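# Carry tube rack through self-closing door to desk

## Task

Move the tube rack from the counter, through the door that swings shut by itself, and set it on the desk. At the end the rack must stand upright with each tube seated all the way down in a hole, and the door must be closed. The rack or a tube touching the floor is a failure. One or both robots may be used. Finish by releasing the rack and moving the robots away from it. A robot that falls over or is left leaning is a failure.

## Robot and tools

Robots: two identical Hello Robot Stretch 3 units, r1 and r2. Each has a two-wheel differential base (0.33 m long, 0.34 m wide, passive omni wheel at the back), a mast carrying a lift, and one telescoping arm that sticks out to the robot's RIGHT side. The base cannot strafe; to move the gripper forward or back you drive the base. Turning in place pivots about the point midway between the drive wheels, 0.05 m behind the front edge. With the arm pulled in and the wrist folded, a spin sweeps a 0.28 m radius; an unfolded level wrist reaches past that.

Frames: the base frame has its origin on the floor between the drive wheels, x ahead, y to the left, z up. hand_pose is reported in it, at the spot where the closed fingertips meet (wrist joints at zero: hand x up, hand y back toward the mast, hand z toward the robot's rear). The odometry frame is where the base frame was when the scene began. Each robot reports in its own frames only, so relative placement of r1 and r2 must be judged from images, lidar_m, wrist_depth_mm and head_depth_mm.

Tool execute_actions: argument actions is a list holding a single action object (or empty, which just returns state and images). The action is keyed by robot name, "r1" and/or "r2", each with its own object. Inside: "base" holds exactly one relative command: translate_m (metres, -1 to 1, positive forward, an offset from where the base last measured itself) or rotate_rad (radians, -3.2 to 3.2, positive = counter-clockwise seen from above, an offset). "joints" holds absolute targets by name: lift_m 0 to 1.1 (arm height on mast), arm_m 0 to 0.52 (extension), wrist_yaw_rad -1.345 to 4.42 (0 along the arm, positive toward the front, 3.0 folded over the base), wrist_pitch_rad -1.57 to 0.451 (0 level, negative tips fingers down), wrist_roll_rad -2.911 to 2.911 (0 = fingers side by side, level), gripper_m -0.089 to 0.179 (larger = wider; actual fingertip gap is 0.007 to 0.025 less; zero below 0.007), head_pan_rad -3.953 to 1.73 (0 ahead, positive left, -1.57 looks along the arm), head_tilt_rad -1.53 to 0.419 (negative looks down). Optional "contact_limits": {"arm_m": effort percent 1 to 100} makes the arm stop with contact_stop at that effort; smaller is gentler, too small stops immediately. All motions in one action start together. Anything you omit may still be driving toward an earlier target. Unknown keys or out-of-range numbers get the whole call rejected. cameras picks which images come back (r1_head_camera, r1_nav_camera, r1_wrist_camera, same for r2, or "all"; omitted/null means all, [] means none).

wait: seconds 0 to 10; commands nothing, returns state and images. zoom_image: camera name plus region [x0, y0, x1, y1] in pixels of that camera's newest full image, at most 504 by 504. finished_scene: scene number; ends the scene irreversibly and reports success. If a result reports a stop, the remaining motion calls in that reply are skipped.

Result lines: base_status and joint_status tell how each commanded motion ended: done (for the base, wheels turned the commanded amount even if they slipped), off_target (resting short, may still push), contact_stop, time_out, torque_fault (old target dropped; holds where it stopped unless slack or disabled). on_its_own covers uncommanded parts; its "held at" is the target, not the position. Arm and lift go slack after a contact_stop until commanded again; a slack lift may sag under load or be pushed up by closing fingers on a surface. motor_effort is percent of maximum, positive toward larger joint values, bracket = peak; readings are noisy and biased. Positive wheel effort drives forward. base_odometry counts wheel rotation only; heading -3.142 to 3.142, positive left. turned_by_wheels and turned_by_imu give rotation since last result. base_tilt in degrees, forward/right positive, with a few degrees of fixed bias. lidar_m: 12 distances in metres, 30-degree sectors, first straight ahead then counter-clockwise (4th left, 7th behind, 10th right), plane 0.17 m high, 0.15 to 12 m, "-" = nothing; misses glass and thin legs, sees the other robot, own parts block some sectors. wrist_depth_mm (45 to 1000) and head_depth_mm (280 to 4000, sideways image) are 7x7 median depth grids from top left. Calibration lines give K, distortion and T_world_to_cam relative to the carrying robot's base frame.

Speed: the base is fast only when stowed (lift_m under 0.30, arm_m under 0.03, wrist_yaw_rad over 2.54), otherwise slow.

Gripping: command gripper_m below the object's width; lower squeezes harder, but stalling reduces force. Release by opening at least 0.02 past the contact value. Nothing in the state confirms a grasp; check images.

Safety: fold or unfold the wrist only with lift_m 0.32 to 0.95, pitch -0.4, roll near 0; after folding, lift can go to 0.25. With yaw below -0.4 keep pitch at -0.5 or lower. Robots pressing into each other fails the run; once bases touch, any further drive is a hard press. Shared loads are risky since the two bases never travel exactly alike (up to 2.5 cm per metre). Arm pushes with the gripper above about 0.45 m, repeated pushes, driving while holding something fixed, or snagging furniture (especially reversing) can tip a robot; back off in small steps, pull the gripper free, and drop lift to about 0.2 if still tipped. Base, wrist and head never stop on contact; wrist servos shut off for 10 s after sustained strain. Avoid drops, slips, slamming the door and hard impacts. Loose objects may occasionally get nudged.

Each tool is called after "Request:" as name(argument=value, ...), one argument or row to a line, values as JSON.

## Session

Request:
execute_actions(
  actions=[],
)

Scene clock: 0.00 s.
r1.base_odometry: x=+0.000 y=+0.000 heading=+0.000 (m, m, rad; r1's odometry frame)
r1.turned_by_wheels: +0.000 (rad since the last result)
r1.turned_by_imu: +0.000 (rad since the last result)
r1.base_tilt: forward=-2.5 right=-0.9 (deg)
r1.lidar_m: 1.89 2.00 2.39 1.54 1.17 0.72 0.64 0.64 0.77 0.85 0.85 1.02
r1.head_depth_mm: 1369 1389 1400 1419 1441 1448 1472 / 1615 1707 1732 1772 1781 1812 1840 / 1669 2067 2051 2037 2007 1990 1963 / 1661 2014 2019 1977 1967 1923 1908 / 1650 1973 1943 1936 1905 1894 1853 / 1630 1904 1877 1865 1847 1820 1806 / 1626 1861 1861 1829 1800 1792 1771
r1.base_status: not commanded
r1.joint_positions: lift_m=+0.573 arm_m=+0.003 wrist_yaw_rad=+3.097 wrist_pitch_rad=-0.440 wrist_roll_rad=-0.015 gripper_m=+0.037 head_pan_rad=-0.018 head_tilt_rad=-0.011
r1.joint_status: not commanded
r1.motor_effort: left_wheel=+0 right_wheel=+0 lift_m=+27 arm_m=+0 wrist_yaw_rad=+0 wrist_pitch_rad=+7 wrist_roll_rad=+0 gripper_m=-1 head_pan_rad=+0 head_tilt_rad=+2 (%)
r1.hand_pose: x=-0.0114 y=+0.0736 z=+0.5803 quat_wxyz=(+0.169, +0.688, +0.141, +0.692) (m; r1's base frame)
r1.wrist_depth_mm: - - - - - - - / - - - - - - - / - - - - - - - / - - - - - - - / 986 - - - - - - / 862 866 866 864 873 857 854 / 747 742 - 744 711 733 743
r2.base_odometry: x=+0.000 y=+0.000 heading=+0.000 (m, m, rad; r2's odometry frame)
r2.turned_by_wheels: +0.000 (rad since the last result)
r2.turned_by_imu: +0.000 (rad since the last result)
r2.base_tilt: forward=+2.9 right=+1.2 (deg)
r2.lidar_m: 1.42 2.49 1.89 1.80 1.10 0.78 0.75 0.77 0.87 0.83 0.85 1.15
r2.head_depth_mm: 1953 2115 2149 2176 2214 2241 1976 / 2040 2293 2312 2339 2362 2374 1982 / 2030 2280 2304 1483 2341 2354 1834 / 2016 2269 2288 2320 2336 2363 1997 / 2012 2272 2304 2297 2324 2359 2017 / 2000 2252 2273 2293 2316 2355 2017 / 1991 2234 2280 2285 2335 2344 2018
r2.base_status: not commanded
r2.joint_positions: lift_m=+0.403 arm_m=+0.002 wrist_yaw_rad=+3.019 wrist_pitch_rad=-0.381 wrist_roll_rad=+0.014 gripper_m=+0.037 head_pan_rad=-0.001 head_tilt_rad=+0.002
r2.joint_status: not commanded
r2.motor_effort: left_wheel=-1 right_wheel=+0 lift_m=+30 arm_m=+0 wrist_yaw_rad=+0 wrist_pitch_rad=+7 wrist_roll_rad=+0 gripper_m=+0 head_pan_rad=+0 head_tilt_rad=+1 (%)
r2.hand_pose: x=+0.0068 y=+0.0798 z=+0.4245 quat_wxyz=(+0.177, +0.706, +0.090, +0.680) (m; r2's base frame)
r2.wrist_depth_mm: - - - - - - - / - - - - - - - / - - - - - - - / 997 919 943 975 935 911 919 / 765 765 - 772 783 765 766 / 652 647 - 632 610 637 630 / 558 566 - 566 546 553 536
pictures: r1_head_camera (sideways: a quarter turn clockwise sets it upright), r1_nav_camera (sideways: a quarter turn counterclockwise sets it upright), r1_wrist_camera, r2_head_camera (sideways: a quarter turn clockwise sets it upright), r2_nav_camera (sideways: a quarter turn counterclockwise sets it upright), r2_wrist_camera
Images, in order (width x height): r1_head_camera 896x504, r1_nav_camera 672x504, r1_wrist_camera 644x364, r2_head_camera 896x504, r2_nav_camera 672x504, r2_wrist_camera 644x364.

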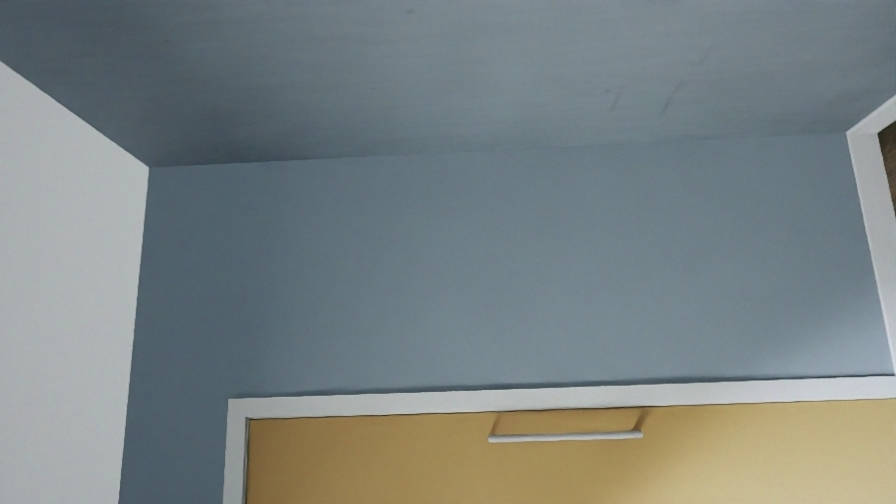

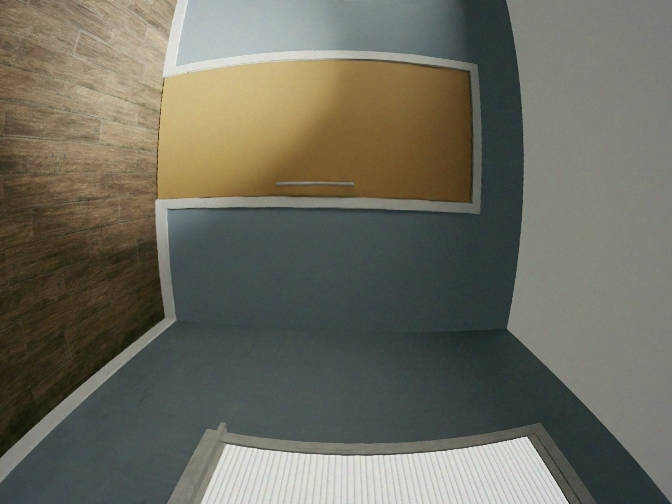

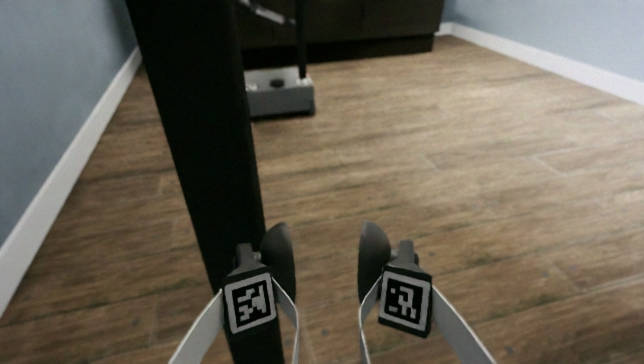

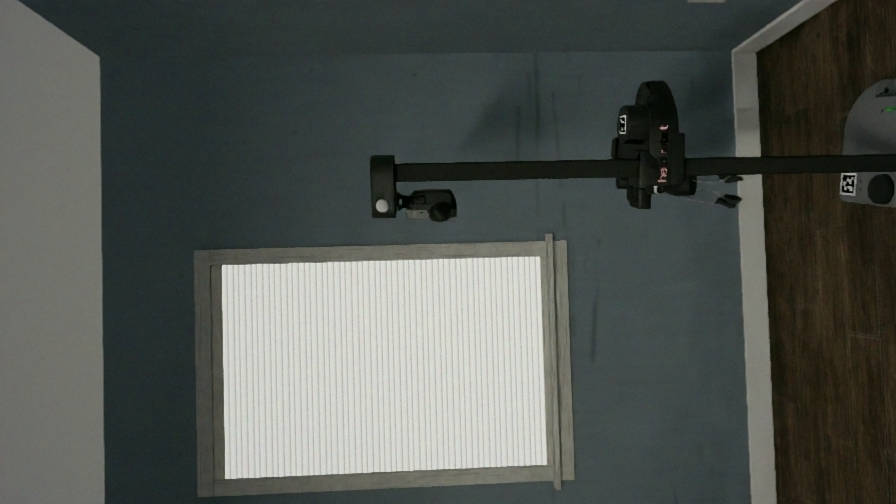

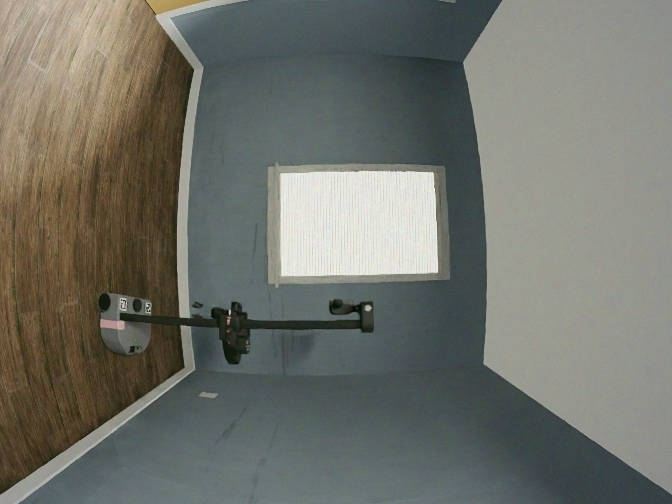

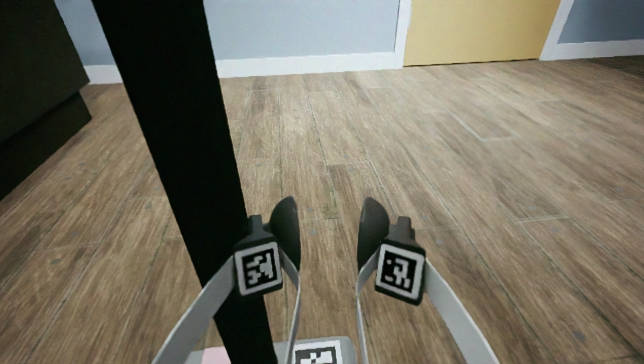

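Request:
execute_actions(
  actions=[
    {"r1":{"base":{"rotate_rad":0.38},"joints":{"lift_m":0.25,"head_tilt_rad":-0.5}},"r2":{"base":{"rotate_rad":-1.57},"joints":{"head_pan_rad":-1.9,"head_tilt_rad":-0.5,"lift_m":0.9}}},
  ],
  cameras=[],
)

Request:
execute_actions(
  actions=[
    {"r1":{"base":{"translate_m":1},"joints":{"lift_m":0.32}}},
  ],
  cameras=["r1_nav_camera","r2_nav_camera","r2_head_camera"],
)

Scene clock: 12.63 s.
r1.base_odometry: x=+0.000 y=+0.000 heading=+0.380 (m, m, rad; r1's odometry frame)
r1.turned_by_wheels: +0.380 (rad since the last result)
r1.turned_by_imu: +0.378 (rad since the last result)
r1.base_tilt: forward=-2.5 right=-1.0 (deg)
r1.lidar_m: 1.98 2.20 1.44 1.52 0.78 0.64 0.64 0.71 0.85 0.85 0.94 1.48
r1.head_depth_mm: 1596 1709 1855 2034 2080 1599 1300 / 1614 1745 1899 2063 2090 1603 1301 / 1636 1738 1914 2106 2082 1608 1305 / 1643 1777 1951 2128 2091 1612 1306 / 1673 1805 1985 2161 2130 1621 1311 / 1688 1821 1996 2184 2113 1615 1311 / 1695 1860 2040 2225 2121 1628 1313
r1.base_status: done
r1.joint_positions: lift_m=+0.250 arm_m=+0.003 wrist_yaw_rad=+3.097 wrist_pitch_rad=-0.441 wrist_roll_rad=-0.015 gripper_m=+0.037 head_pan_rad=-0.018 head_tilt_rad=-0.494
r1.joint_status: all done
r1.motor_effort: left_wheel=-3(8) right_wheel=+2(5) lift_m=+22(23) arm_m=+0(0) wrist_yaw_rad=+0(0) wrist_pitch_rad=+7(7) wrist_roll_rad=+0(0) gripper_m=-1(1) head_pan_rad=+0(0) head_tilt_rad=-3(35) (%)
r1.hand_pose: x=-0.0114 y=+0.0736 z=+0.2577 quat_wxyz=(+0.169, +0.688, +0.141, +0.692) (m; r1's base frame)
r1.wrist_depth_mm: 700 845 - - - - - / 729 886 - - - - - / 718 812 871 847 845 837 833 / 659 677 - 666 662 666 643 / 565 565 - 554 560 551 542 / 476 505 - - 480 465 467 / - - - - 398 403 402
r2.base_odometry: x=+0.000 y=+0.000 heading=-1.570 (m, m, rad; r2's odometry frame)
r2.turned_by_wheels: -1.570 (rad since the last result)
r2.turned_by_imu: -1.566 (rad since the last result)
r2.base_tilt: forward=+2.8 right=+1.3 (deg)
r2.lidar_m: 0.83 0.85 1.15 1.45 2.49 1.88 1.80 1.10 0.79 0.75 0.77 0.87
r2.head_depth_mm: 1338 1464 1073 1033 1203 1355 - / 1285 1421 1079 974 1124 - - / 1238 1360 1018 924 1058 1175 - / 1187 1308 1094 875 994 1096 - / 1149 1256 1102 847 938 1077 - / 1109 1209 1113 822 891 1016 1110 / 1075 1168 1117 790 851 958 1052
r2.base_status: done
r2.joint_positions: lift_m=+0.900 arm_m=+0.002 wrist_yaw_rad=+3.019 wrist_pitch_rad=-0.381 wrist_roll_rad=+0.014 gripper_m=+0.037 head_pan_rad=-1.893 head_tilt_rad=-0.494
r2.joint_status: all done
r2.motor_effort: left_wheel=+3(8) right_wheel=-3(6) lift_m=+38(39) arm_m=-1(0) wrist_yaw_rad=+0(0) wrist_pitch_rad=+7(7) wrist_roll_rad=+0(0) gripper_m=-2(1) head_pan_rad=-2(32) head_tilt_rad=-2(20) (%)
r2.hand_pose: x=+0.0067 y=+0.0797 z=+0.9206 quat_wxyz=(+0.177, +0.706, +0.090, +0.680) (m; r2's base frame)
r2.wrist_depth_mm: - - - - - - 834 / - - - - - - 847 / - - - - - - 904 / - - - - - - 889 / - - - - - - 903 / - - - - - - 872 / - - - - - - 914
pictures: none
No camera images: the call's "cameras" was empty. Leave "cameras" out to get every camera's image.

Scene clock: 23.27 s.
r1.base_odometry: x=+0.929 y=+0.371 heading=+0.380 (m, m, rad; r1's odometry frame)
r1.turned_by_wheels: +0.000 (rad since the last result)
r1.turned_by_imu: +0.008 (rad since the last result)
r1.base_tilt: forward=-2.5 right=-1.0 (deg)
r1.lidar_m: 1.00 1.12 1.78 2.14 1.97 1.63 1.63 1.25 1.03 1.03 1.14 1.01
r1.head_depth_mm: 782 842 911 999 1102 1228 1294 / 795 848 926 1014 1128 1251 1299 / 802 871 944 1041 1153 1286 1302 / 814 880 960 1057 1168 1321 1314 / 825 893 976 1075 1189 1334 1313 / 836 909 991 1091 1217 1367 1317 / 845 916 1004 1103 1233 1401 1315
r1.base_status: done
r1.joint_positions: lift_m=+0.320 arm_m=+0.003 wrist_yaw_rad=+3.097 wrist_pitch_rad=-0.441 wrist_roll_rad=-0.015 gripper_m=+0.037 head_pan_rad=-0.018 head_tilt_rad=-0.495
r1.joint_status: all done
r1.motor_effort: left_wheel=-3(13) right_wheel=+2(6) lift_m=+30(30) arm_m=+0(0) wrist_yaw_rad=+0(0) wrist_pitch_rad=+7(7) wrist_roll_rad=+0(0) gripper_m=-1(0) head_pan_rad=+0(0) head_tilt_rad=-3(3) (%)
r1.hand_pose: x=-0.0114 y=+0.0736 z=+0.3274 quat_wxyz=(+0.169, +0.688, +0.141, +0.692) (m; r1's base frame)
r1.wrist_depth_mm: - - - - - - - / - - - - - - - / - - - - - - 972 / 809 819 - 784 785 753 767 / 680 663 - 659 658 640 638 / 565 559 556 555 558 540 542 / 492 494 - - 468 472 471
r2.base_odometry: x=+0.000 y=+0.000 heading=-1.570 (m, m, rad; r2's odometry frame)
r2.turned_by_wheels: +0.000 (rad since the last result)
r2.turned_by_imu: +0.001 (rad since the last result)
r2.base_tilt: forward=+2.7 right=+1.3 (deg)
r2.lidar_m: 0.83 0.85 1.15 2.42 2.49 1.88 1.80 1.10 0.79 0.75 0.77 0.87
r2.head_depth_mm: 1337 1461 1072 1037 1201 1350 - / 1288 1421 1086 975 1126 - - / 1236 1362 1018 923 1051 1175 - / 1190 1306 1095 873 995 1096 - / 1150 1251 1106 844 938 1079 - / 1109 1207 1108 824 894 1013 1112 / 1077 1166 1116 789 848 957 1052
r2.base_status: not commanded
r2.joint_positions: lift_m=+0.900 arm_m=+0.002 wrist_yaw_rad=+3.019 wrist_pitch_rad=-0.381 wrist_roll_rad=+0.014 gripper_m=+0.037 head_pan_rad=-1.893 head_tilt_rad=-0.494
r2.joint_status: not commanded
r2.motor_effort: left_wheel=+3(3) right_wheel=-4(4) lift_m=+39(38) arm_m=-1(0) wrist_yaw_rad=-1(1) wrist_pitch_rad=+7(7) wrist_roll_rad=+0(0) gripper_m=+0(0) head_pan_rad=-2(2) head_tilt_rad=-2(2) (%)
r2.hand_pose: x=+0.0067 y=+0.0797 z=+0.9206 quat_wxyz=(+0.177, +0.706, +0.090, +0.680) (m; r2's base frame)
r2.wrist_depth_mm: - - - - - - 816 / - - - - - - 869 / - - - - - - 881 / - - - - - - 896 / - - - - - - 881 / - - - - - - 905 / - - - - - - 962
pictures: r1_nav_camera (sideways: a quarter turn counterclockwise sets it upright), r2_head_camera (sideways: a quarter turn clockwise sets it upright), r2_nav_camera (sideways: a quarter turn counterclockwise sets it upright)
camera_calibration (this result's frames):
r1_nav_camera: T_world_to_cam=[[0.470496, -0.00654823, 0.882378, -1.11353], [0.00319664, -0.999953, -0.00912526, 0.0643032], [0.882396, 0.00711405, -0.470453, 0.561662], [0, 0, 0, 1]] pos_world=[0.0280954, 0.0530129, 1.24737]
r2_head_camera: T_world_to_cam=[[0.161204, 0.473081, -0.866145, 1.1492], [0.947613, -0.319415, 0.00190528, -0.0037128], [-0.275759, -0.821078, -0.499789, 0.607009], [0, 0, 0, 1]] pos_world=[-0.0143498, -0.0464485, 1.29876]
r2_nav_camera: T_world_to_cam=[[-0.169401, -0.428066, 0.887729, -1.10785], [-0.956539, 0.288343, -0.0434921, 0.113493], [-0.237353, -0.856515, -0.458308, 0.55094], [0, 0, 0, 1]] pos_world=[0.0516555, -0.0350718, 1.24091]
Images, in order (width x height): r1_nav_camera 672x504, r2_head_camera 896x504, r2_nav_camera 672x504.

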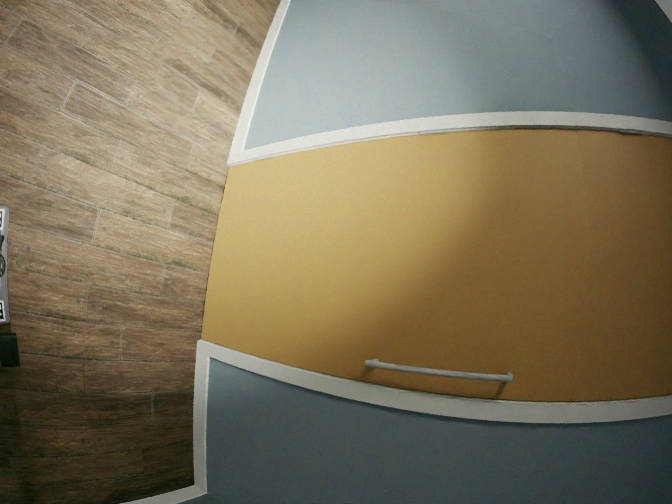

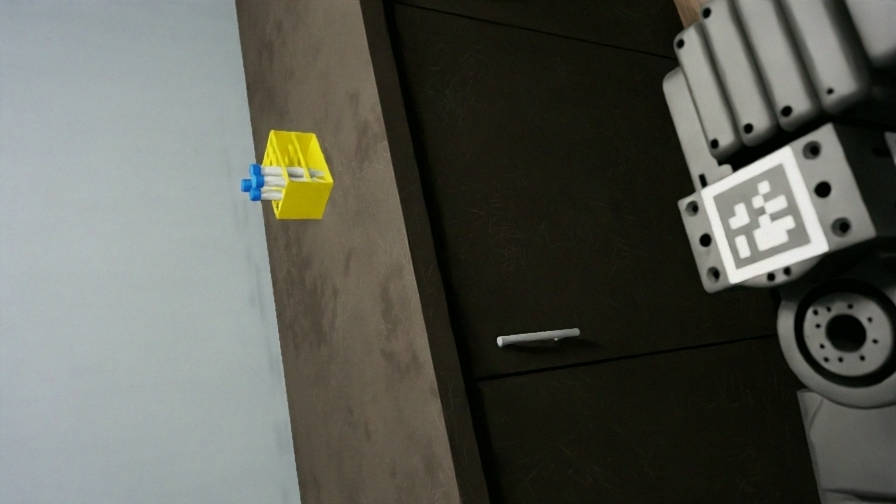

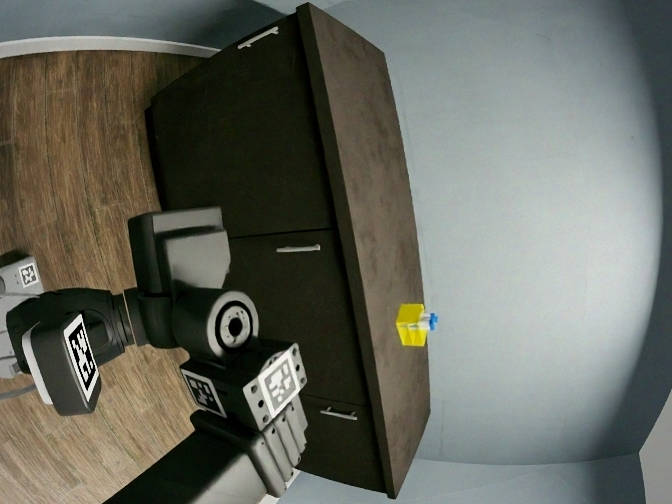

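Request:
execute_actions(
  actions=[
    {"r1":{"base":{"translate_m":0.93}},"r2":{"base":{"rotate_rad":1.0}}},
  ],
  cameras=[],
)

Request:
execute_actions(
  actions=[
    {"r1":{"base":{"translate_m":0.12}},"r2":{"base":{"translate_m":-0.3},"joints":{"wrist_yaw_rad":0,"gripper_m":0.179}}},
  ],
  cameras=[],
)

Request:
execute_actions(
  actions=[
    {"r2":{"base":{"rotate_rad":-1.35},"joints":{"wrist_pitch_rad":0,"lift_m":1.0,"head_pan_rad":-1.57}}},
  ],
)

Scene clock: 48.57 s.
r1.base_odometry: x=+1.793 y=+0.715 heading=+0.380 (m, m, rad; r1's odometry frame)
r1.turned_by_wheels: +0.000 (rad since the last result)
r1.turned_by_imu: +0.008 (rad since the last result)
r1.base_tilt: forward=-2.4 right=-1.0 (deg)
r1.lidar_m: - 0.15 0.16 2.02 1.95 2.55 2.54 1.45 1.20 0.21 0.15 -
r1.head_depth_mm: - - - - - - - / - - - - - - - / - - - - - - - / - - - - - - - / - - - - - - - / - - - - - - - / - - - - - - -
r1.base_status: done
r1.joint_positions: lift_m=+0.320 arm_m=+0.003 wrist_yaw_rad=+3.097 wrist_pitch_rad=-0.441 wrist_roll_rad=-0.015 gripper_m=+0.037 head_pan_rad=-0.018 head_tilt_rad=-0.495
r1.joint_status: not commanded
r1.motor_effort: left_wheel=-4(7) right_wheel=+2(5) lift_m=+30(30) arm_m=+0(0) wrist_yaw_rad=+0(0) wrist_pitch_rad=+7(7) wrist_roll_rad=+0(0) gripper_m=-1(1) head_pan_rad=+0(1) head_tilt_rad=-2(2) (%)
r1.hand_pose: x=-0.0114 y=+0.0736 z=+0.3274 quat_wxyz=(+0.169, +0.688, +0.141, +0.692) (m; r1's base frame)
r1.wrist_depth_mm: - - - - 795 262 156 / - - - - 714 256 153 / - - - - 606 251 152 / 820 806 - 797 650 245 150 / 665 661 - 662 497 239 149 / 553 556 557 548 388 233 146 / 496 494 - - 464 214 145
r2.base_odometry: x=+0.000 y=+0.000 heading=-0.570 (m, m, rad; r2's odometry frame)
r2.turned_by_wheels: +1.000 (rad since the last result)
r2.turned_by_imu: +1.000 (rad since the last result)
r2.base_tilt: forward=+2.8 right=+1.3 (deg)
r2.lidar_m: 1.09 2.42 2.46 1.90 1.80 1.16 0.80 0.75 0.76 0.88 0.83 0.84
r2.head_depth_mm: 1142 1240 1072 807 890 954 - / 1212 1321 1077 865 969 - - / 1271 1394 1486 941 1065 1166 - / 1149 1257 1385 1533 1678 1582 - / 1021 1099 1193 1314 1450 1460 - / 912 981 1053 1146 1249 1366 1348 / 829 880 945 1012 1091 1185 1239
r2.base_status: done
r2.joint_positions: lift_m=+0.900 arm_m=+0.002 wrist_yaw_rad=+3.019 wrist_pitch_rad=-0.381 wrist_roll_rad=+0.014 gripper_m=+0.037 head_pan_rad=-1.893 head_tilt_rad=-0.494
r2.joint_status: not commanded
r2.motor_effort: left_wheel=-4(9) right_wheel=+3(8) lift_m=+38(39) arm_m=+0(0) wrist_yaw_rad=-1(1) wrist_pitch_rad=+7(7) wrist_roll_rad=+0(0) gripper_m=+0(1) head_pan_rad=-2(3) head_tilt_rad=-2(2) (%)
r2.hand_pose: x=+0.0067 y=+0.0797 z=+0.9206 quat_wxyz=(+0.177, +0.706, +0.090, +0.680) (m; r2's base frame)
r2.wrist_depth_mm: - - - - - - - / - - - - - - - / - - - - - - - / - - - - - - - / - - - - - - - / - - - - - - - / - - - - - - -
pictures: none
No camera images: the call's "cameras" was empty. Leave "cameras" out to get every camera's image.

Scene clock: 53.03 s.
r1.base_odometry: x=+1.904 y=+0.760 heading=+0.381 (m, m, rad; r1's odometry frame)
r1.turned_by_wheels: +0.002 (rad since the last result)
r1.turned_by_imu: -0.218 (rad since the last result)
r1.base_tilt: forward=-2.4 right=-1.0 (deg)
r1.lidar_m: - - 0.15 0.19 2.03 2.01 2.57 1.77 1.26 0.25 0.15 -
r1.head_depth_mm: - - - - - - - / - - - - - - - / - - - - - - - / - - - - - - - / - - - - - - - / - - - - - - - / - - - - - - -
r1.base_status: translate_m off_target (by the wheels' count: +0.1197 of +0.1200)
r1.joint_positions: lift_m=+0.320 arm_m=+0.003 wrist_yaw_rad=+3.097 wrist_pitch_rad=-0.443 wrist_roll_rad=-0.015 gripper_m=+0.037 head_pan_rad=-0.001 head_tilt_rad=-0.489
r1.joint_status: not commanded
r1.on_its_own: left_wheel is at rest, and its effort (+88) is outside its rest range (-18 to +18)
r1.motor_effort: left_wheel=+88(100) right_wheel=+2(34) lift_m=+27(30) arm_m=+1(1) wrist_yaw_rad=+0(34) wrist_pitch_rad=+9(10) wrist_roll_rad=+0(0) gripper_m=-1(0) head_pan_rad=-11(14) head_tilt_rad=-5(5) (%)
r1.hand_pose: x=-0.0114 y=+0.0733 z=+0.3270 quat_wxyz=(+0.170, +0.688, +0.142, +0.692) (m; r1's base frame)
r1.wrist_depth_mm: - - - 708 206 120 85 / - - - 791 213 122 86 / - - - 789 220 124 87 / 817 816 - 742 225 126 88 / 656 661 - 626 209 129 89 / 561 551 555 549 186 131 90 / 487 500 - - 249 126 92
r2.base_odometry: x=-0.253 y=+0.162 heading=-0.570 (m, m, rad; r2's odometry frame)
r2.turned_by_wheels: +0.000 (rad since the last result)
r2.turned_by_imu: +0.000 (rad since the last result)
r2.base_tilt: forward=+2.9 right=+1.3 (deg)
r2.lidar_m: 1.32 2.66 2.52 1.73 1.63 0.78 0.53 0.50 0.51 0.66 1.00 1.02
r2.head_depth_mm: 931 1007 1043 733 591 626 - / 989 1073 1079 735 622 - - / 1051 1149 1084 739 696 767 - / 1123 1238 1091 743 773 - - / 1189 1297 1395 782 868 976 - / 1105 1189 1274 851 1011 - - / 1003 1067 1142 1213 1324 1399 1250
r2.base_status: done
r2.joint_positions: lift_m=+0.900 arm_m=+0.002 wrist_yaw_rad=+0.002 wrist_pitch_rad=-0.381 wrist_roll_rad=+0.014 gripper_m=+0.179 head_pan_rad=-1.893 head_tilt_rad=-0.494
r2.joint_status: all done
r2.motor_effort: left_wheel=-4(9) right_wheel=+3(4) lift_m=+39(38) arm_m=+0(0) wrist_yaw_rad=-2(4) wrist_pitch_rad=+7(7) wrist_roll_rad=+0(0) gripper_m=-1(84) head_pan_rad=-3(3) head_tilt_rad=-2(2) (%)
r2.hand_pose: x=-0.0210 y=-0.3763 z=+0.9206 quat_wxyz=(+0.690, +0.134, -0.699, -0.135) (m; r2's base frame)
r2.wrist_depth_mm: 575 645 750 885 969 664 656 / 618 701 798 927 435 390 385 / 658 735 846 983 460 326 278 / 718 814 998 - 493 367 278 / 755 896 - - 532 410 300 / 760 998 - - 604 442 299 / 904 - - - 655 451 346
pictures: none
No camera images: the call's "cameras" was empty. Leave "cameras" out to get every camera's image.

Scene clock: 56.17 s.
r1.base_odometry: x=+1.904 y=+0.760 heading=+0.381 (m, m, rad; r1's odometry frame)
r1.turned_by_wheels: +0.000 (rad since the last result)
r1.turned_by_imu: +0.001 (rad since the last result)
r1.base_tilt: forward=-2.4 right=-0.9 (deg)
r1.lidar_m: - - 0.15 0.19 2.03 2.02 2.57 1.76 1.26 0.25 0.15 -
r1.head_depth_mm: - - - - - - - / - - - - - - - / - - - - - - - / - - - - - - - / - - - - - - - / - - - - - - - / - - - - - - -
r1.base_status: not commanded
r1.joint_positions: lift_m=+0.320 arm_m=+0.003 wrist_yaw_rad=+3.097 wrist_pitch_rad=-0.443 wrist_roll_rad=-0.015 gripper_m=+0.037 head_pan_rad=-0.001 head_tilt_rad=-0.489
r1.joint_status: not commanded
r1.on_its_own: left_wheel is at rest, and its effort (+88) is outside its rest range (-18 to +18)
r1.motor_effort: left_wheel=+88(87) right_wheel=+3(2) lift_m=+27(27) arm_m=+1(1) wrist_yaw_rad=+0(0) wrist_pitch_rad=+9(9) wrist_roll_rad=+0(0) gripper_m=-1(0) head_pan_rad=-12(11) head_tilt_rad=-5(5) (%)
r1.hand_pose: x=-0.0114 y=+0.0733 z=+0.3270 quat_wxyz=(+0.170, +0.688, +0.142, +0.692) (m; r1's base frame)
r1.wrist_depth_mm: - - - 701 205 120 85 / - - - 778 211 122 86 / - - - 802 218 124 87 / 823 801 - 724 223 126 88 / 669 656 - 643 208 128 89 / 562 552 550 557 185 131 90 / 488 496 - - 249 125 91
r2.base_odometry: x=-0.253 y=+0.162 heading=-1.920 (m, m, rad; r2's odometry frame)
r2.turned_by_wheels: -1.350 (rad since the last result)
r2.turned_by_imu: -1.347 (rad since the last result)
r2.base_tilt: forward=+2.8 right=+1.3 (deg)
r2.lidar_m: 1.01 0.99 1.09 1.67 2.67 2.00 1.65 1.63 0.63 0.51 0.50 0.55
r2.head_depth_mm: 1115 1241 1071 807 - - - / 1068 1182 1079 770 - - - / 1025 1126 1085 - - - - / 984 1077 1027 - - 753 893 / 940 1032 1082 746 628 706 827 / 906 989 1039 716 585 662 767 / 874 948 1011 751 567 614 717
r2.base_status: done
r2.joint_positions: lift_m=+1.000 arm_m=+0.002 wrist_yaw_rad=+0.001 wrist_pitch_rad=-0.019 wrist_roll_rad=+0.014 gripper_m=+0.179 head_pan_rad=-1.577 head_tilt_rad=-0.494
r2.joint_status: all done
r2.motor_effort: left_wheel=+2(7) right_wheel=-3(7) lift_m=+38(41) arm_m=-1(0) wrist_yaw_rad=-1(2) wrist_pitch_rad=+9(10) wrist_roll_rad=+0(1) gripper_m=+0(0) head_pan_rad=+3(20) head_tilt_rad=-2(2) (%)
r2.hand_pose: x=-0.0211 y=-0.4032 z=+1.1092 quat_wxyz=(+0.702, +0.008, -0.712, -0.007) (m; r2's base frame)
r2.wrist_depth_mm: 671 746 805 857 987 - - / 687 756 805 894 995 - - / 710 771 844 981 - - - / 732 831 869 951 - - - / 648 712 637 586 635 644 640 / 491 451 462 461 457 460 513 / 356 362 360 361 386 471 581
pictures: r1_head_camera (sideways: a quarter turn clockwise sets it upright), r1_nav_camera (sideways: a quarter turn counterclockwise sets it upright), r1_wrist_camera, r2_head_camera (sideways: a quarter turn clockwise sets it upright), r2_nav_camera (sideways: a quarter turn counterclockwise sets it upright), r2_wrist_camera
camera_calibration (this result's frames):
r1_head_camera: T_world_to_cam=[[-0.426546, 0.041911, -0.903494, 1.19966], [0.0632655, 0.997862, 0.0164204, -0.0206111], [0.902251, -0.050156, -0.428285, 0.504831], [0, 0, 0, 1]] pos_world=[0.0575294, -0.00439163, 1.30043]
r1_nav_camera: T_world_to_cam=[[0.465457, 0.00148535, 0.885069, -1.11701], [0.0203092, -0.999753, -0.00900276, 0.0640394], [0.884838, 0.0221655, -0.465372, 0.555035], [0, 0, 0, 1]] pos_world=[0.0275009, 0.0533801, 1.2475]
r1_wrist_camera: T_world_to_cam=[[0.998461, -0.0532991, 0.0152924, 0.0115812], [-0.0182258, -0.575924, -0.8173, 0.344833], [0.0523686, 0.815764, -0.576009, 0.297553], [0, 0, 0, 1]] pos_world=[-0.0208609, -0.0435179, 0.453048]
r2_head_camera: T_world_to_cam=[[0.00611701, 0.499839, -0.866097, 1.15008], [0.999958, -0.00893654, 0.00190501, -0.00403176], [-0.00678771, -0.866072, -0.499872, 0.605477], [0, 0, 0, 1]] pos_world=[0.00110633, -0.0505044, 1.29875]
r2_nav_camera: T_world_to_cam=[[-0.0279041, -0.459606, 0.887684, -1.10866], [-0.99878, -0.0233672, -0.043495, 0.113754], [0.0407333, -0.887815, -0.458394, 0.549356], [0, 0, 0, 1]] pos_world=[0.0603025, -0.0191627, 1.24091]
r2_wrist_camera: T_world_to_cam=[[-0.999937, -0.004054, -0.0104763, -0.0126908], [0.00913144, 0.249822, -0.968249, 1.20077], [0.00654248, -0.968283, -0.249769, 0.051295], [0, 0, 0, 1]] pos_world=[-0.0239904, -0.250361, 1.17532]
Images, in order (width x height): r1_head_camera 896x504, r1_nav_camera 672x504, r1_wrist_camera 644x364, r2_head_camera 896x504, r2_nav_camera 672x504, r2_wrist_camera 644x364.

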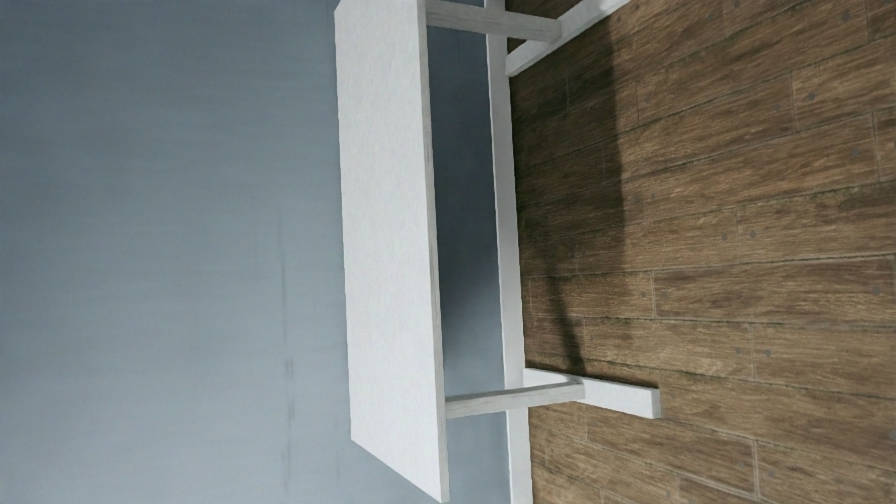

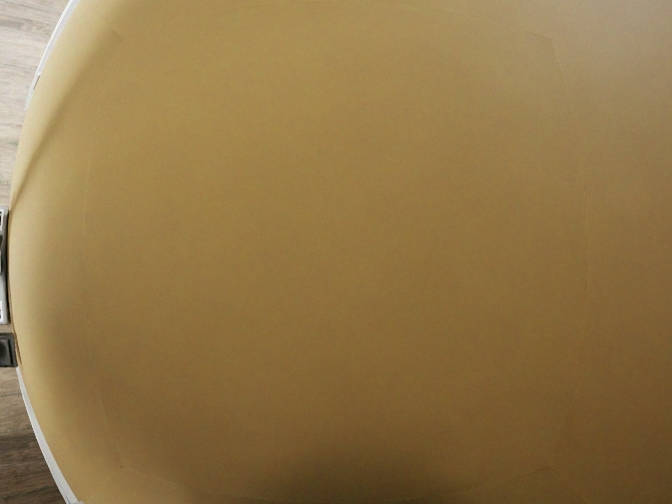

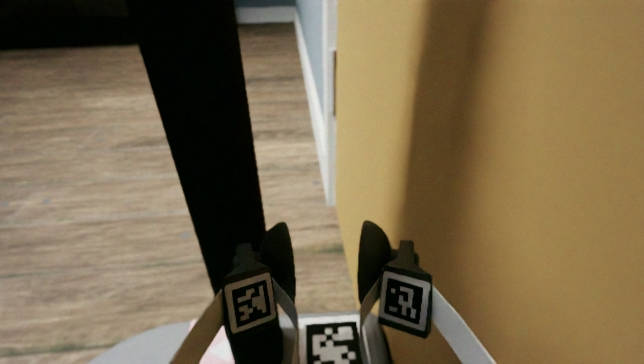

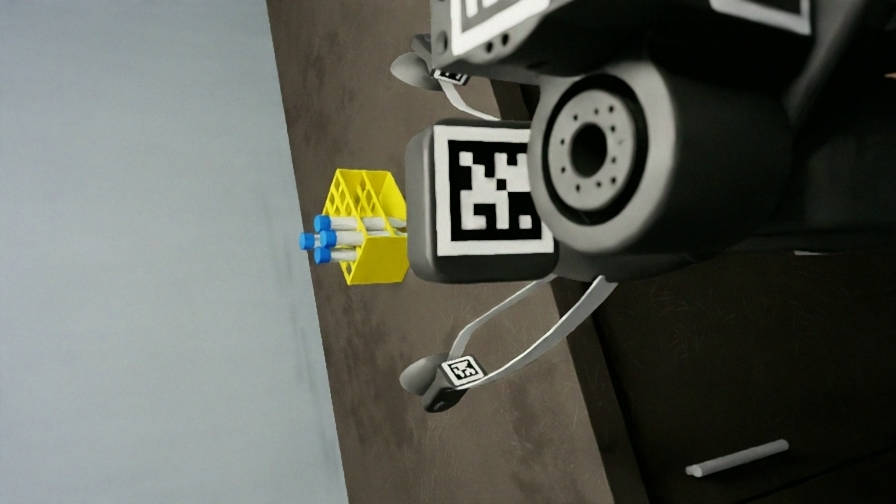

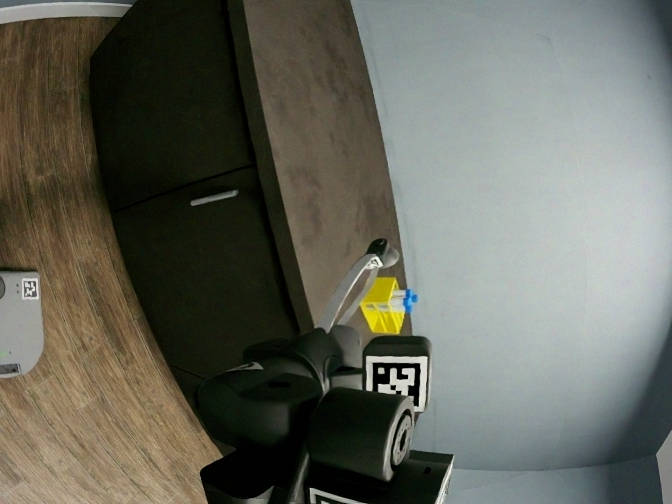

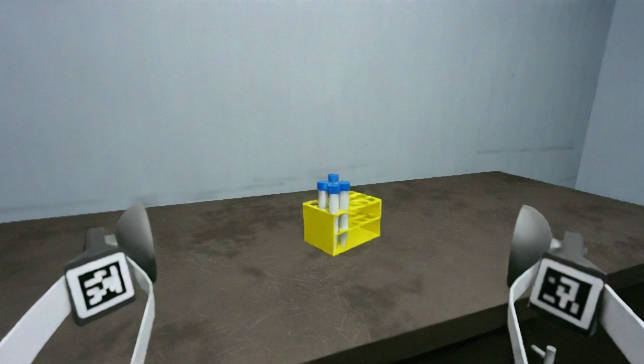

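Request:
execute_actions(
  actions=[
    {"r1":{"base":{"translate_m":-0.88},"joints":{"lift_m":0.9}},"r2":{"base":{"rotate_rad":0.35}}},
  ],
  cameras=[],
)

Request:
execute_actions(
  actions=[
    {"r1":{"base":{"rotate_rad":1.57},"joints":{"wrist_yaw_rad":0,"gripper_m":0.15,"head_pan_rad":-1.57}},"r2":{"base":{"translate_m":-0.47},"joints":{"wrist_yaw_rad":0.45,"arm_m":0.2,"lift_m":0.88}}},
  ],
  cameras=[],
)

Request:
execute_actions(
  actions=[
    {"r1":{"base":{"translate_m":-0.3},"joints":{"wrist_pitch_rad":0,"arm_m":0.25}}},
  ],
  cameras=["r1_wrist_camera","r2_wrist_camera","r2_head_camera"],
)

Scene clock: 78.80 s.
r1.base_odometry: x=+1.087 y=+0.432 heading=+0.381 (m, m, rad; r1's odometry frame)
r1.turned_by_wheels: +0.000 (rad since the last result)
r1.turned_by_imu: -0.002 (rad since the last result)
r1.base_tilt: forward=-2.5 right=-0.9 (deg)
r1.lidar_m: 0.93 0.96 1.28 1.93 1.99 1.78 1.69 1.74 1.29 1.23 1.27 0.98
r1.head_depth_mm: 772 834 901 1000 1113 1252 1301 / 765 820 893 985 1101 1235 1298 / 759 819 896 985 1088 1219 1298 / 752 815 885 971 1071 1202 1288 / 747 805 875 955 1058 1183 1279 / 741 799 866 950 1045 1170 1274 / 732 792 856 939 1031 1156 1252
r1.base_status: done
r1.joint_positions: lift_m=+0.900 arm_m=+0.003 wrist_yaw_rad=+3.097 wrist_pitch_rad=-0.443 wrist_roll_rad=-0.015 gripper_m=+0.037 head_pan_rad=-0.011 head_tilt_rad=-0.494
r1.joint_status: all done
r1.motor_effort: left_wheel=+1(76) right_wheel=+0(3) lift_m=+30(30) arm_m=+1(1) wrist_yaw_rad=+0(0) wrist_pitch_rad=+9(9) wrist_roll_rad=+0(0) gripper_m=-1(0) head_pan_rad=-4(11) head_tilt_rad=-3(6) (%)
r1.hand_pose: x=-0.0114 y=+0.0733 z=+0.9068 quat_wxyz=(+0.170, +0.688, +0.142, +0.692) (m; r1's base frame)
r1.wrist_depth_mm: - - - - - - - / - - - - - - - / - - - - - - - / - - - - - - - / - - - - - - - / - - - - - - - / - - - - - - -
r2.base_odometry: x=-0.253 y=+0.162 heading=-1.570 (m, m, rad; r2's odometry frame)
r2.turned_by_wheels: +0.350 (rad since the last result)
r2.turned_by_imu: +0.351 (rad since the last result)
r2.base_tilt: forward=+2.8 right=+1.4 (deg)
r2.lidar_m: 1.00 1.03 1.38 2.66 2.38 1.70 1.63 0.74 0.52 0.50 0.52 0.69
r2.head_depth_mm: 916 1005 1064 750 - - - / 912 1001 1060 771 - - - / 904 996 1053 - - - - / 899 988 1048 - - 713 844 / 897 984 1039 746 620 693 822 / 891 975 1037 717 607 686 813 / 889 972 1047 753 608 680 805
r2.base_status: done
r2.joint_positions: lift_m=+1.000 arm_m=+0.002 wrist_yaw_rad=+0.001 wrist_pitch_rad=-0.019 wrist_roll_rad=+0.014 gripper_m=+0.179 head_pan_rad=-1.577 head_tilt_rad=-0.494
r2.joint_status: not commanded
r2.motor_effort: left_wheel=-4(10) right_wheel=+3(8) lift_m=+38(38) arm_m=-1(0) wrist_yaw_rad=-1(2) wrist_pitch_rad=+9(9) wrist_roll_rad=+0(0) gripper_m=-1(1) head_pan_rad=+2(2) head_tilt_rad=-2(2) (%)
r2.hand_pose: x=-0.0211 y=-0.4032 z=+1.1092 quat_wxyz=(+0.702, +0.008, -0.712, -0.007) (m; r2's base frame)
r2.wrist_depth_mm: 802 792 804 800 794 777 811 / 833 805 823 845 829 822 829 / 889 864 858 850 863 850 868 / 915 876 895 894 912 893 858 / 650 705 649 637 630 506 641 / 488 455 459 466 467 464 492 / 354 360 362 357 365 355 347
pictures: none
No camera images: the call's "cameras" was empty. Leave "cameras" out to get every camera's image.

Scene clock: 85.03 s.
r1.base_odometry: x=+1.087 y=+0.432 heading=+1.951 (m, m, rad; r1's odometry frame)
r1.turned_by_wheels: +1.570 (rad since the last result)
r1.turned_by_imu: +1.555 (rad since the last result)
r1.base_tilt: forward=-2.4 right=-1.0 (deg)
r1.lidar_m: 1.27 1.99 1.78 1.69 1.74 1.29 1.23 1.26 0.98 0.93 0.96 1.27
r1.head_depth_mm: 773 824 899 1000 1106 1250 - / 768 829 904 983 1102 1223 1314 / 761 821 895 985 1090 1200 - / 757 817 888 973 1077 1196 1292 / 751 812 882 968 1066 1189 1295 / 745 806 873 956 1055 1180 1274 / 740 800 870 948 1050 1166 1271
r1.base_status: done
r1.joint_positions: lift_m=+0.900 arm_m=+0.003 wrist_yaw_rad=+0.002 wrist_pitch_rad=-0.443 wrist_roll_rad=-0.015 gripper_m=+0.150 head_pan_rad=-1.563 head_tilt_rad=-0.494
r1.joint_status: all done
r1.motor_effort: left_wheel=-4(10) right_wheel=+2(4) lift_m=+30(31) arm_m=+1(0) wrist_yaw_rad=-2(0) wrist_pitch_rad=+9(9) wrist_roll_rad=+0(0) gripper_m=+0(81) head_pan_rad=-4(53) head_tilt_rad=-3(3) (%)
r1.hand_pose: x=-0.0211 y=-0.3688 z=+0.9068 quat_wxyz=(+0.695, +0.158, -0.684, -0.154) (m; r1's base frame)
r1.wrist_depth_mm: 604 624 619 636 626 642 659 / 658 667 665 673 695 704 708 / 704 714 741 744 770 761 785 / 767 791 818 821 832 848 873 / 856 850 909 928 935 916 981 / 949 - - - - - - / - - - - - - -
r2.base_odometry: x=-0.253 y=+0.632 heading=-1.570 (m, m, rad; r2's odometry frame)
r2.turned_by_wheels: +0.000 (rad since the last result)
r2.turned_by_imu: +0.001 (rad since the last result)
r2.base_tilt: forward=+2.7 right=+1.3 (deg)
r2.lidar_m: 1.47 1.51 2.03 1.40 1.70 1.21 1.16 0.76 0.54 0.52 0.53 0.71
r2.head_depth_mm: 927 1016 1073 767 - 778 916 / 921 1012 1071 806 - 738 882 / 919 1004 1064 811 - 736 867 / 914 1004 1062 817 - 724 862 / 907 994 1052 776 632 717 850 / 900 990 1049 735 607 709 840 / 898 985 1045 770 609 703 831
r2.base_status: done
r2.joint_positions: lift_m=+0.880 arm_m=+0.200 wrist_yaw_rad=+0.449 wrist_pitch_rad=-0.019 wrist_roll_rad=+0.014 gripper_m=+0.179 head_pan_rad=-1.577 head_tilt_rad=-0.494
r2.joint_status: all done
r2.motor_effort: left_wheel=-4(9) right_wheel=+3(5) lift_m=+19(36) arm_m=+3(3) wrist_yaw_rad=+0(4) wrist_pitch_rad=+9(9) wrist_roll_rad=+0(0) gripper_m=-1(0) head_pan_rad=+2(3) head_tilt_rad=-2(2) (%)
r2.hand_pose: x=+0.0895 y=-0.5751 z=+0.9901 quat_wxyz=(+0.686, +0.165, -0.692, +0.149) (m; r2's base frame)
r2.wrist_depth_mm: - 938 810 689 621 551 493 / - 989 857 736 651 574 516 / - - 891 362 672 585 528 / 576 562 566 322 451 576 531 / 350 378 349 330 342 347 351 / 269 245 251 252 251 251 268 / 191 197 197 197 198 196 189
pictures: none
No camera images: the call's "cameras" was empty. Leave "cameras" out to get every camera's image.

Scene clock: 89.50 s.
r1.base_odometry: x=+1.198 y=+0.154 heading=+1.951 (m, m, rad; r1's odometry frame)
r1.turned_by_wheels: +0.000 (rad since the last result)
r1.turned_by_imu: +0.000 (rad since the last result)
r1.base_tilt: forward=-2.3 right=-0.9 (deg)
r1.lidar_m: 1.57 2.30 1.77 1.68 1.38 0.98 0.93 0.96 0.99 0.94 0.97 1.29
r1.head_depth_mm: 782 847 926 1013 - 1306 1298 / 779 842 915 983 - 1250 1294 / 765 826 905 965 - 1241 1305 / 764 832 898 954 1109 1223 1311 / 762 810 893 971 1083 1210 1302 / 756 816 887 970 1070 1200 1282 / 749 810 881 965 1057 1185 1285
r1.base_status: done
r1.joint_positions: lift_m=+0.900 arm_m=+0.250 wrist_yaw_rad=+0.001 wrist_pitch_rad=-0.022 wrist_roll_rad=-0.015 gripper_m=+0.150 head_pan_rad=-1.563 head_tilt_rad=-0.494
r1.joint_status: all done
r1.motor_effort: left_wheel=-3(10) right_wheel=+2(3) lift_m=+30(31) arm_m=+5(4) wrist_yaw_rad=-1(2) wrist_pitch_rad=+12(14) wrist_roll_rad=+0(0) gripper_m=+0(0) head_pan_rad=-4(4) head_tilt_rad=-2(3) (%)
r1.hand_pose: x=-0.0212 y=-0.6503 z=+1.0089 quat_wxyz=(+0.713, +0.008, -0.701, -0.007) (m; r1's base frame)
r1.wrist_depth_mm: 408 419 418 425 429 434 443 / 422 430 429 442 446 444 458 / 428 435 433 445 457 466 469 / 445 449 456 449 468 472 484 / 453 466 467 470 487 478 493 / 467 - 476 492 489 501 508 / 480 502 501 491 513 514 533
r2.base_odometry: x=-0.253 y=+0.632 heading=-1.570 (m, m, rad; r2's odometry frame)
r2.turned_by_wheels: +0.000 (rad since the last result)
r2.turned_by_imu: +0.001 (rad since the last result)
r2.base_tilt: forward=+2.9 right=+1.3 (deg)
r2.lidar_m: 1.47 1.51 2.02 1.70 1.70 1.22 1.16 0.76 0.54 0.52 0.53 0.71
r2.head_depth_mm: 924 1017 1069 766 - 776 915 / 923 1012 1073 807 - 738 878 / 916 1008 1065 811 - 736 871 / 915 1004 1060 817 - 723 861 / 906 996 1055 777 630 718 851 / 904 991 1047 732 607 708 842 / 899 988 1041 770 609 703 829
r2.base_status: not commanded
r2.joint_positions: lift_m=+0.880 arm_m=+0.200 wrist_yaw_rad=+0.449 wrist_pitch_rad=-0.019 wrist_roll_rad=+0.014 gripper_m=+0.179 head_pan_rad=-1.577 head_tilt_rad=-0.494
r2.joint_status: not commanded
r2.motor_effort: left_wheel=-4(4) right_wheel=+3(3) lift_m=+19(20) arm_m=+3(3) wrist_yaw_rad=+0(1) wrist_pitch_rad=+9(9) wrist_roll_rad=+0(0) gripper_m=+0(1) head_pan_rad=+3(3) head_tilt_rad=-2(2) (%)
r2.hand_pose: x=+0.0895 y=-0.5751 z=+0.9901 quat_wxyz=(+0.686, +0.165, -0.692, +0.149) (m; r2's base frame)
r2.wrist_depth_mm: - 951 804 695 627 555 494 / - 974 836 720 625 578 512 / - - 905 362 668 592 536 / 578 572 562 322 451 561 530 / 353 380 350 334 337 347 348 / 270 246 250 249 249 252 267 / 190 197 196 197 196 197 188
pictures: r1_wrist_camera, r2_head_camera (sideways: a quarter turn clockwise sets it upright), r2_wrist_camera
camera_calibration (this result's frames):
r1_wrist_camera: T_world_to_cam=[[-0.99986, 0.0131064, 0.0103607, -0.0218589], [-0.00766893, 0.1909, -0.981579, 1.14993], [-0.0148429, -0.981522, -0.190773, -0.277697], [0, 0, 0, 1]] pos_world=[-0.017159, -0.491802, 1.076]
r2_head_camera: T_world_to_cam=[[0.00611183, 0.499859, -0.866085, 1.15007], [0.999958, -0.00892598, 0.00190495, -0.00403168], [-0.00677845, -0.866061, -0.499893, 0.605504], [0, 0, 0, 1]] pos_world=[0.00110687, -0.0505043, 1.29875]
r2_wrist_camera: T_world_to_cam=[[-0.899792, -0.436193, -0.0104755, -0.161525], [-0.0997122, 0.228944, -0.968319, 1.12522], [0.424772, -0.870242, -0.249496, -0.126942], [0, 0, 0, 1]] pos_world=[0.0207798, -0.438538, 1.0562]
Images, in order (width x height): r1_wrist_camera 644x364, r2_head_camera 896x504, r2_wrist_camera 644x364.

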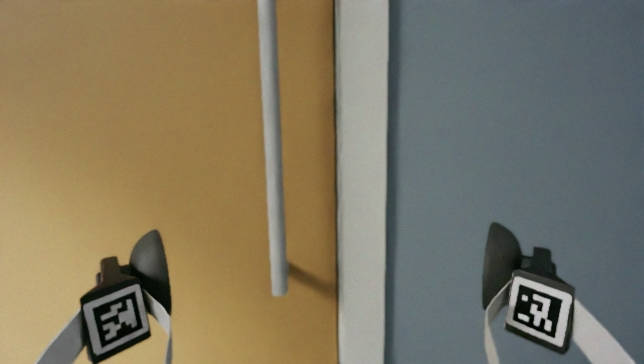

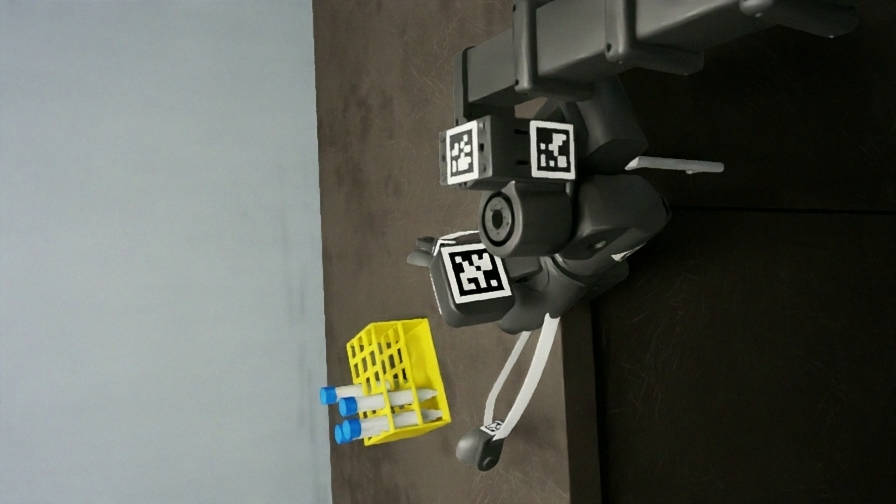

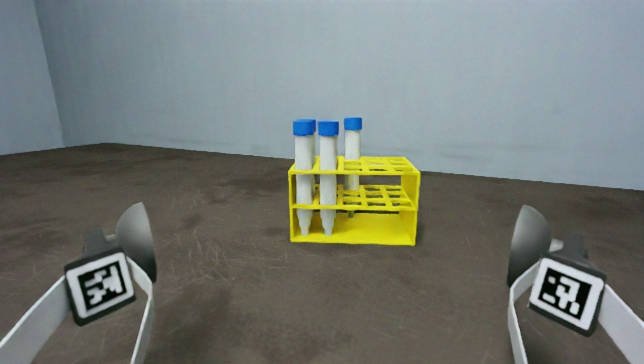

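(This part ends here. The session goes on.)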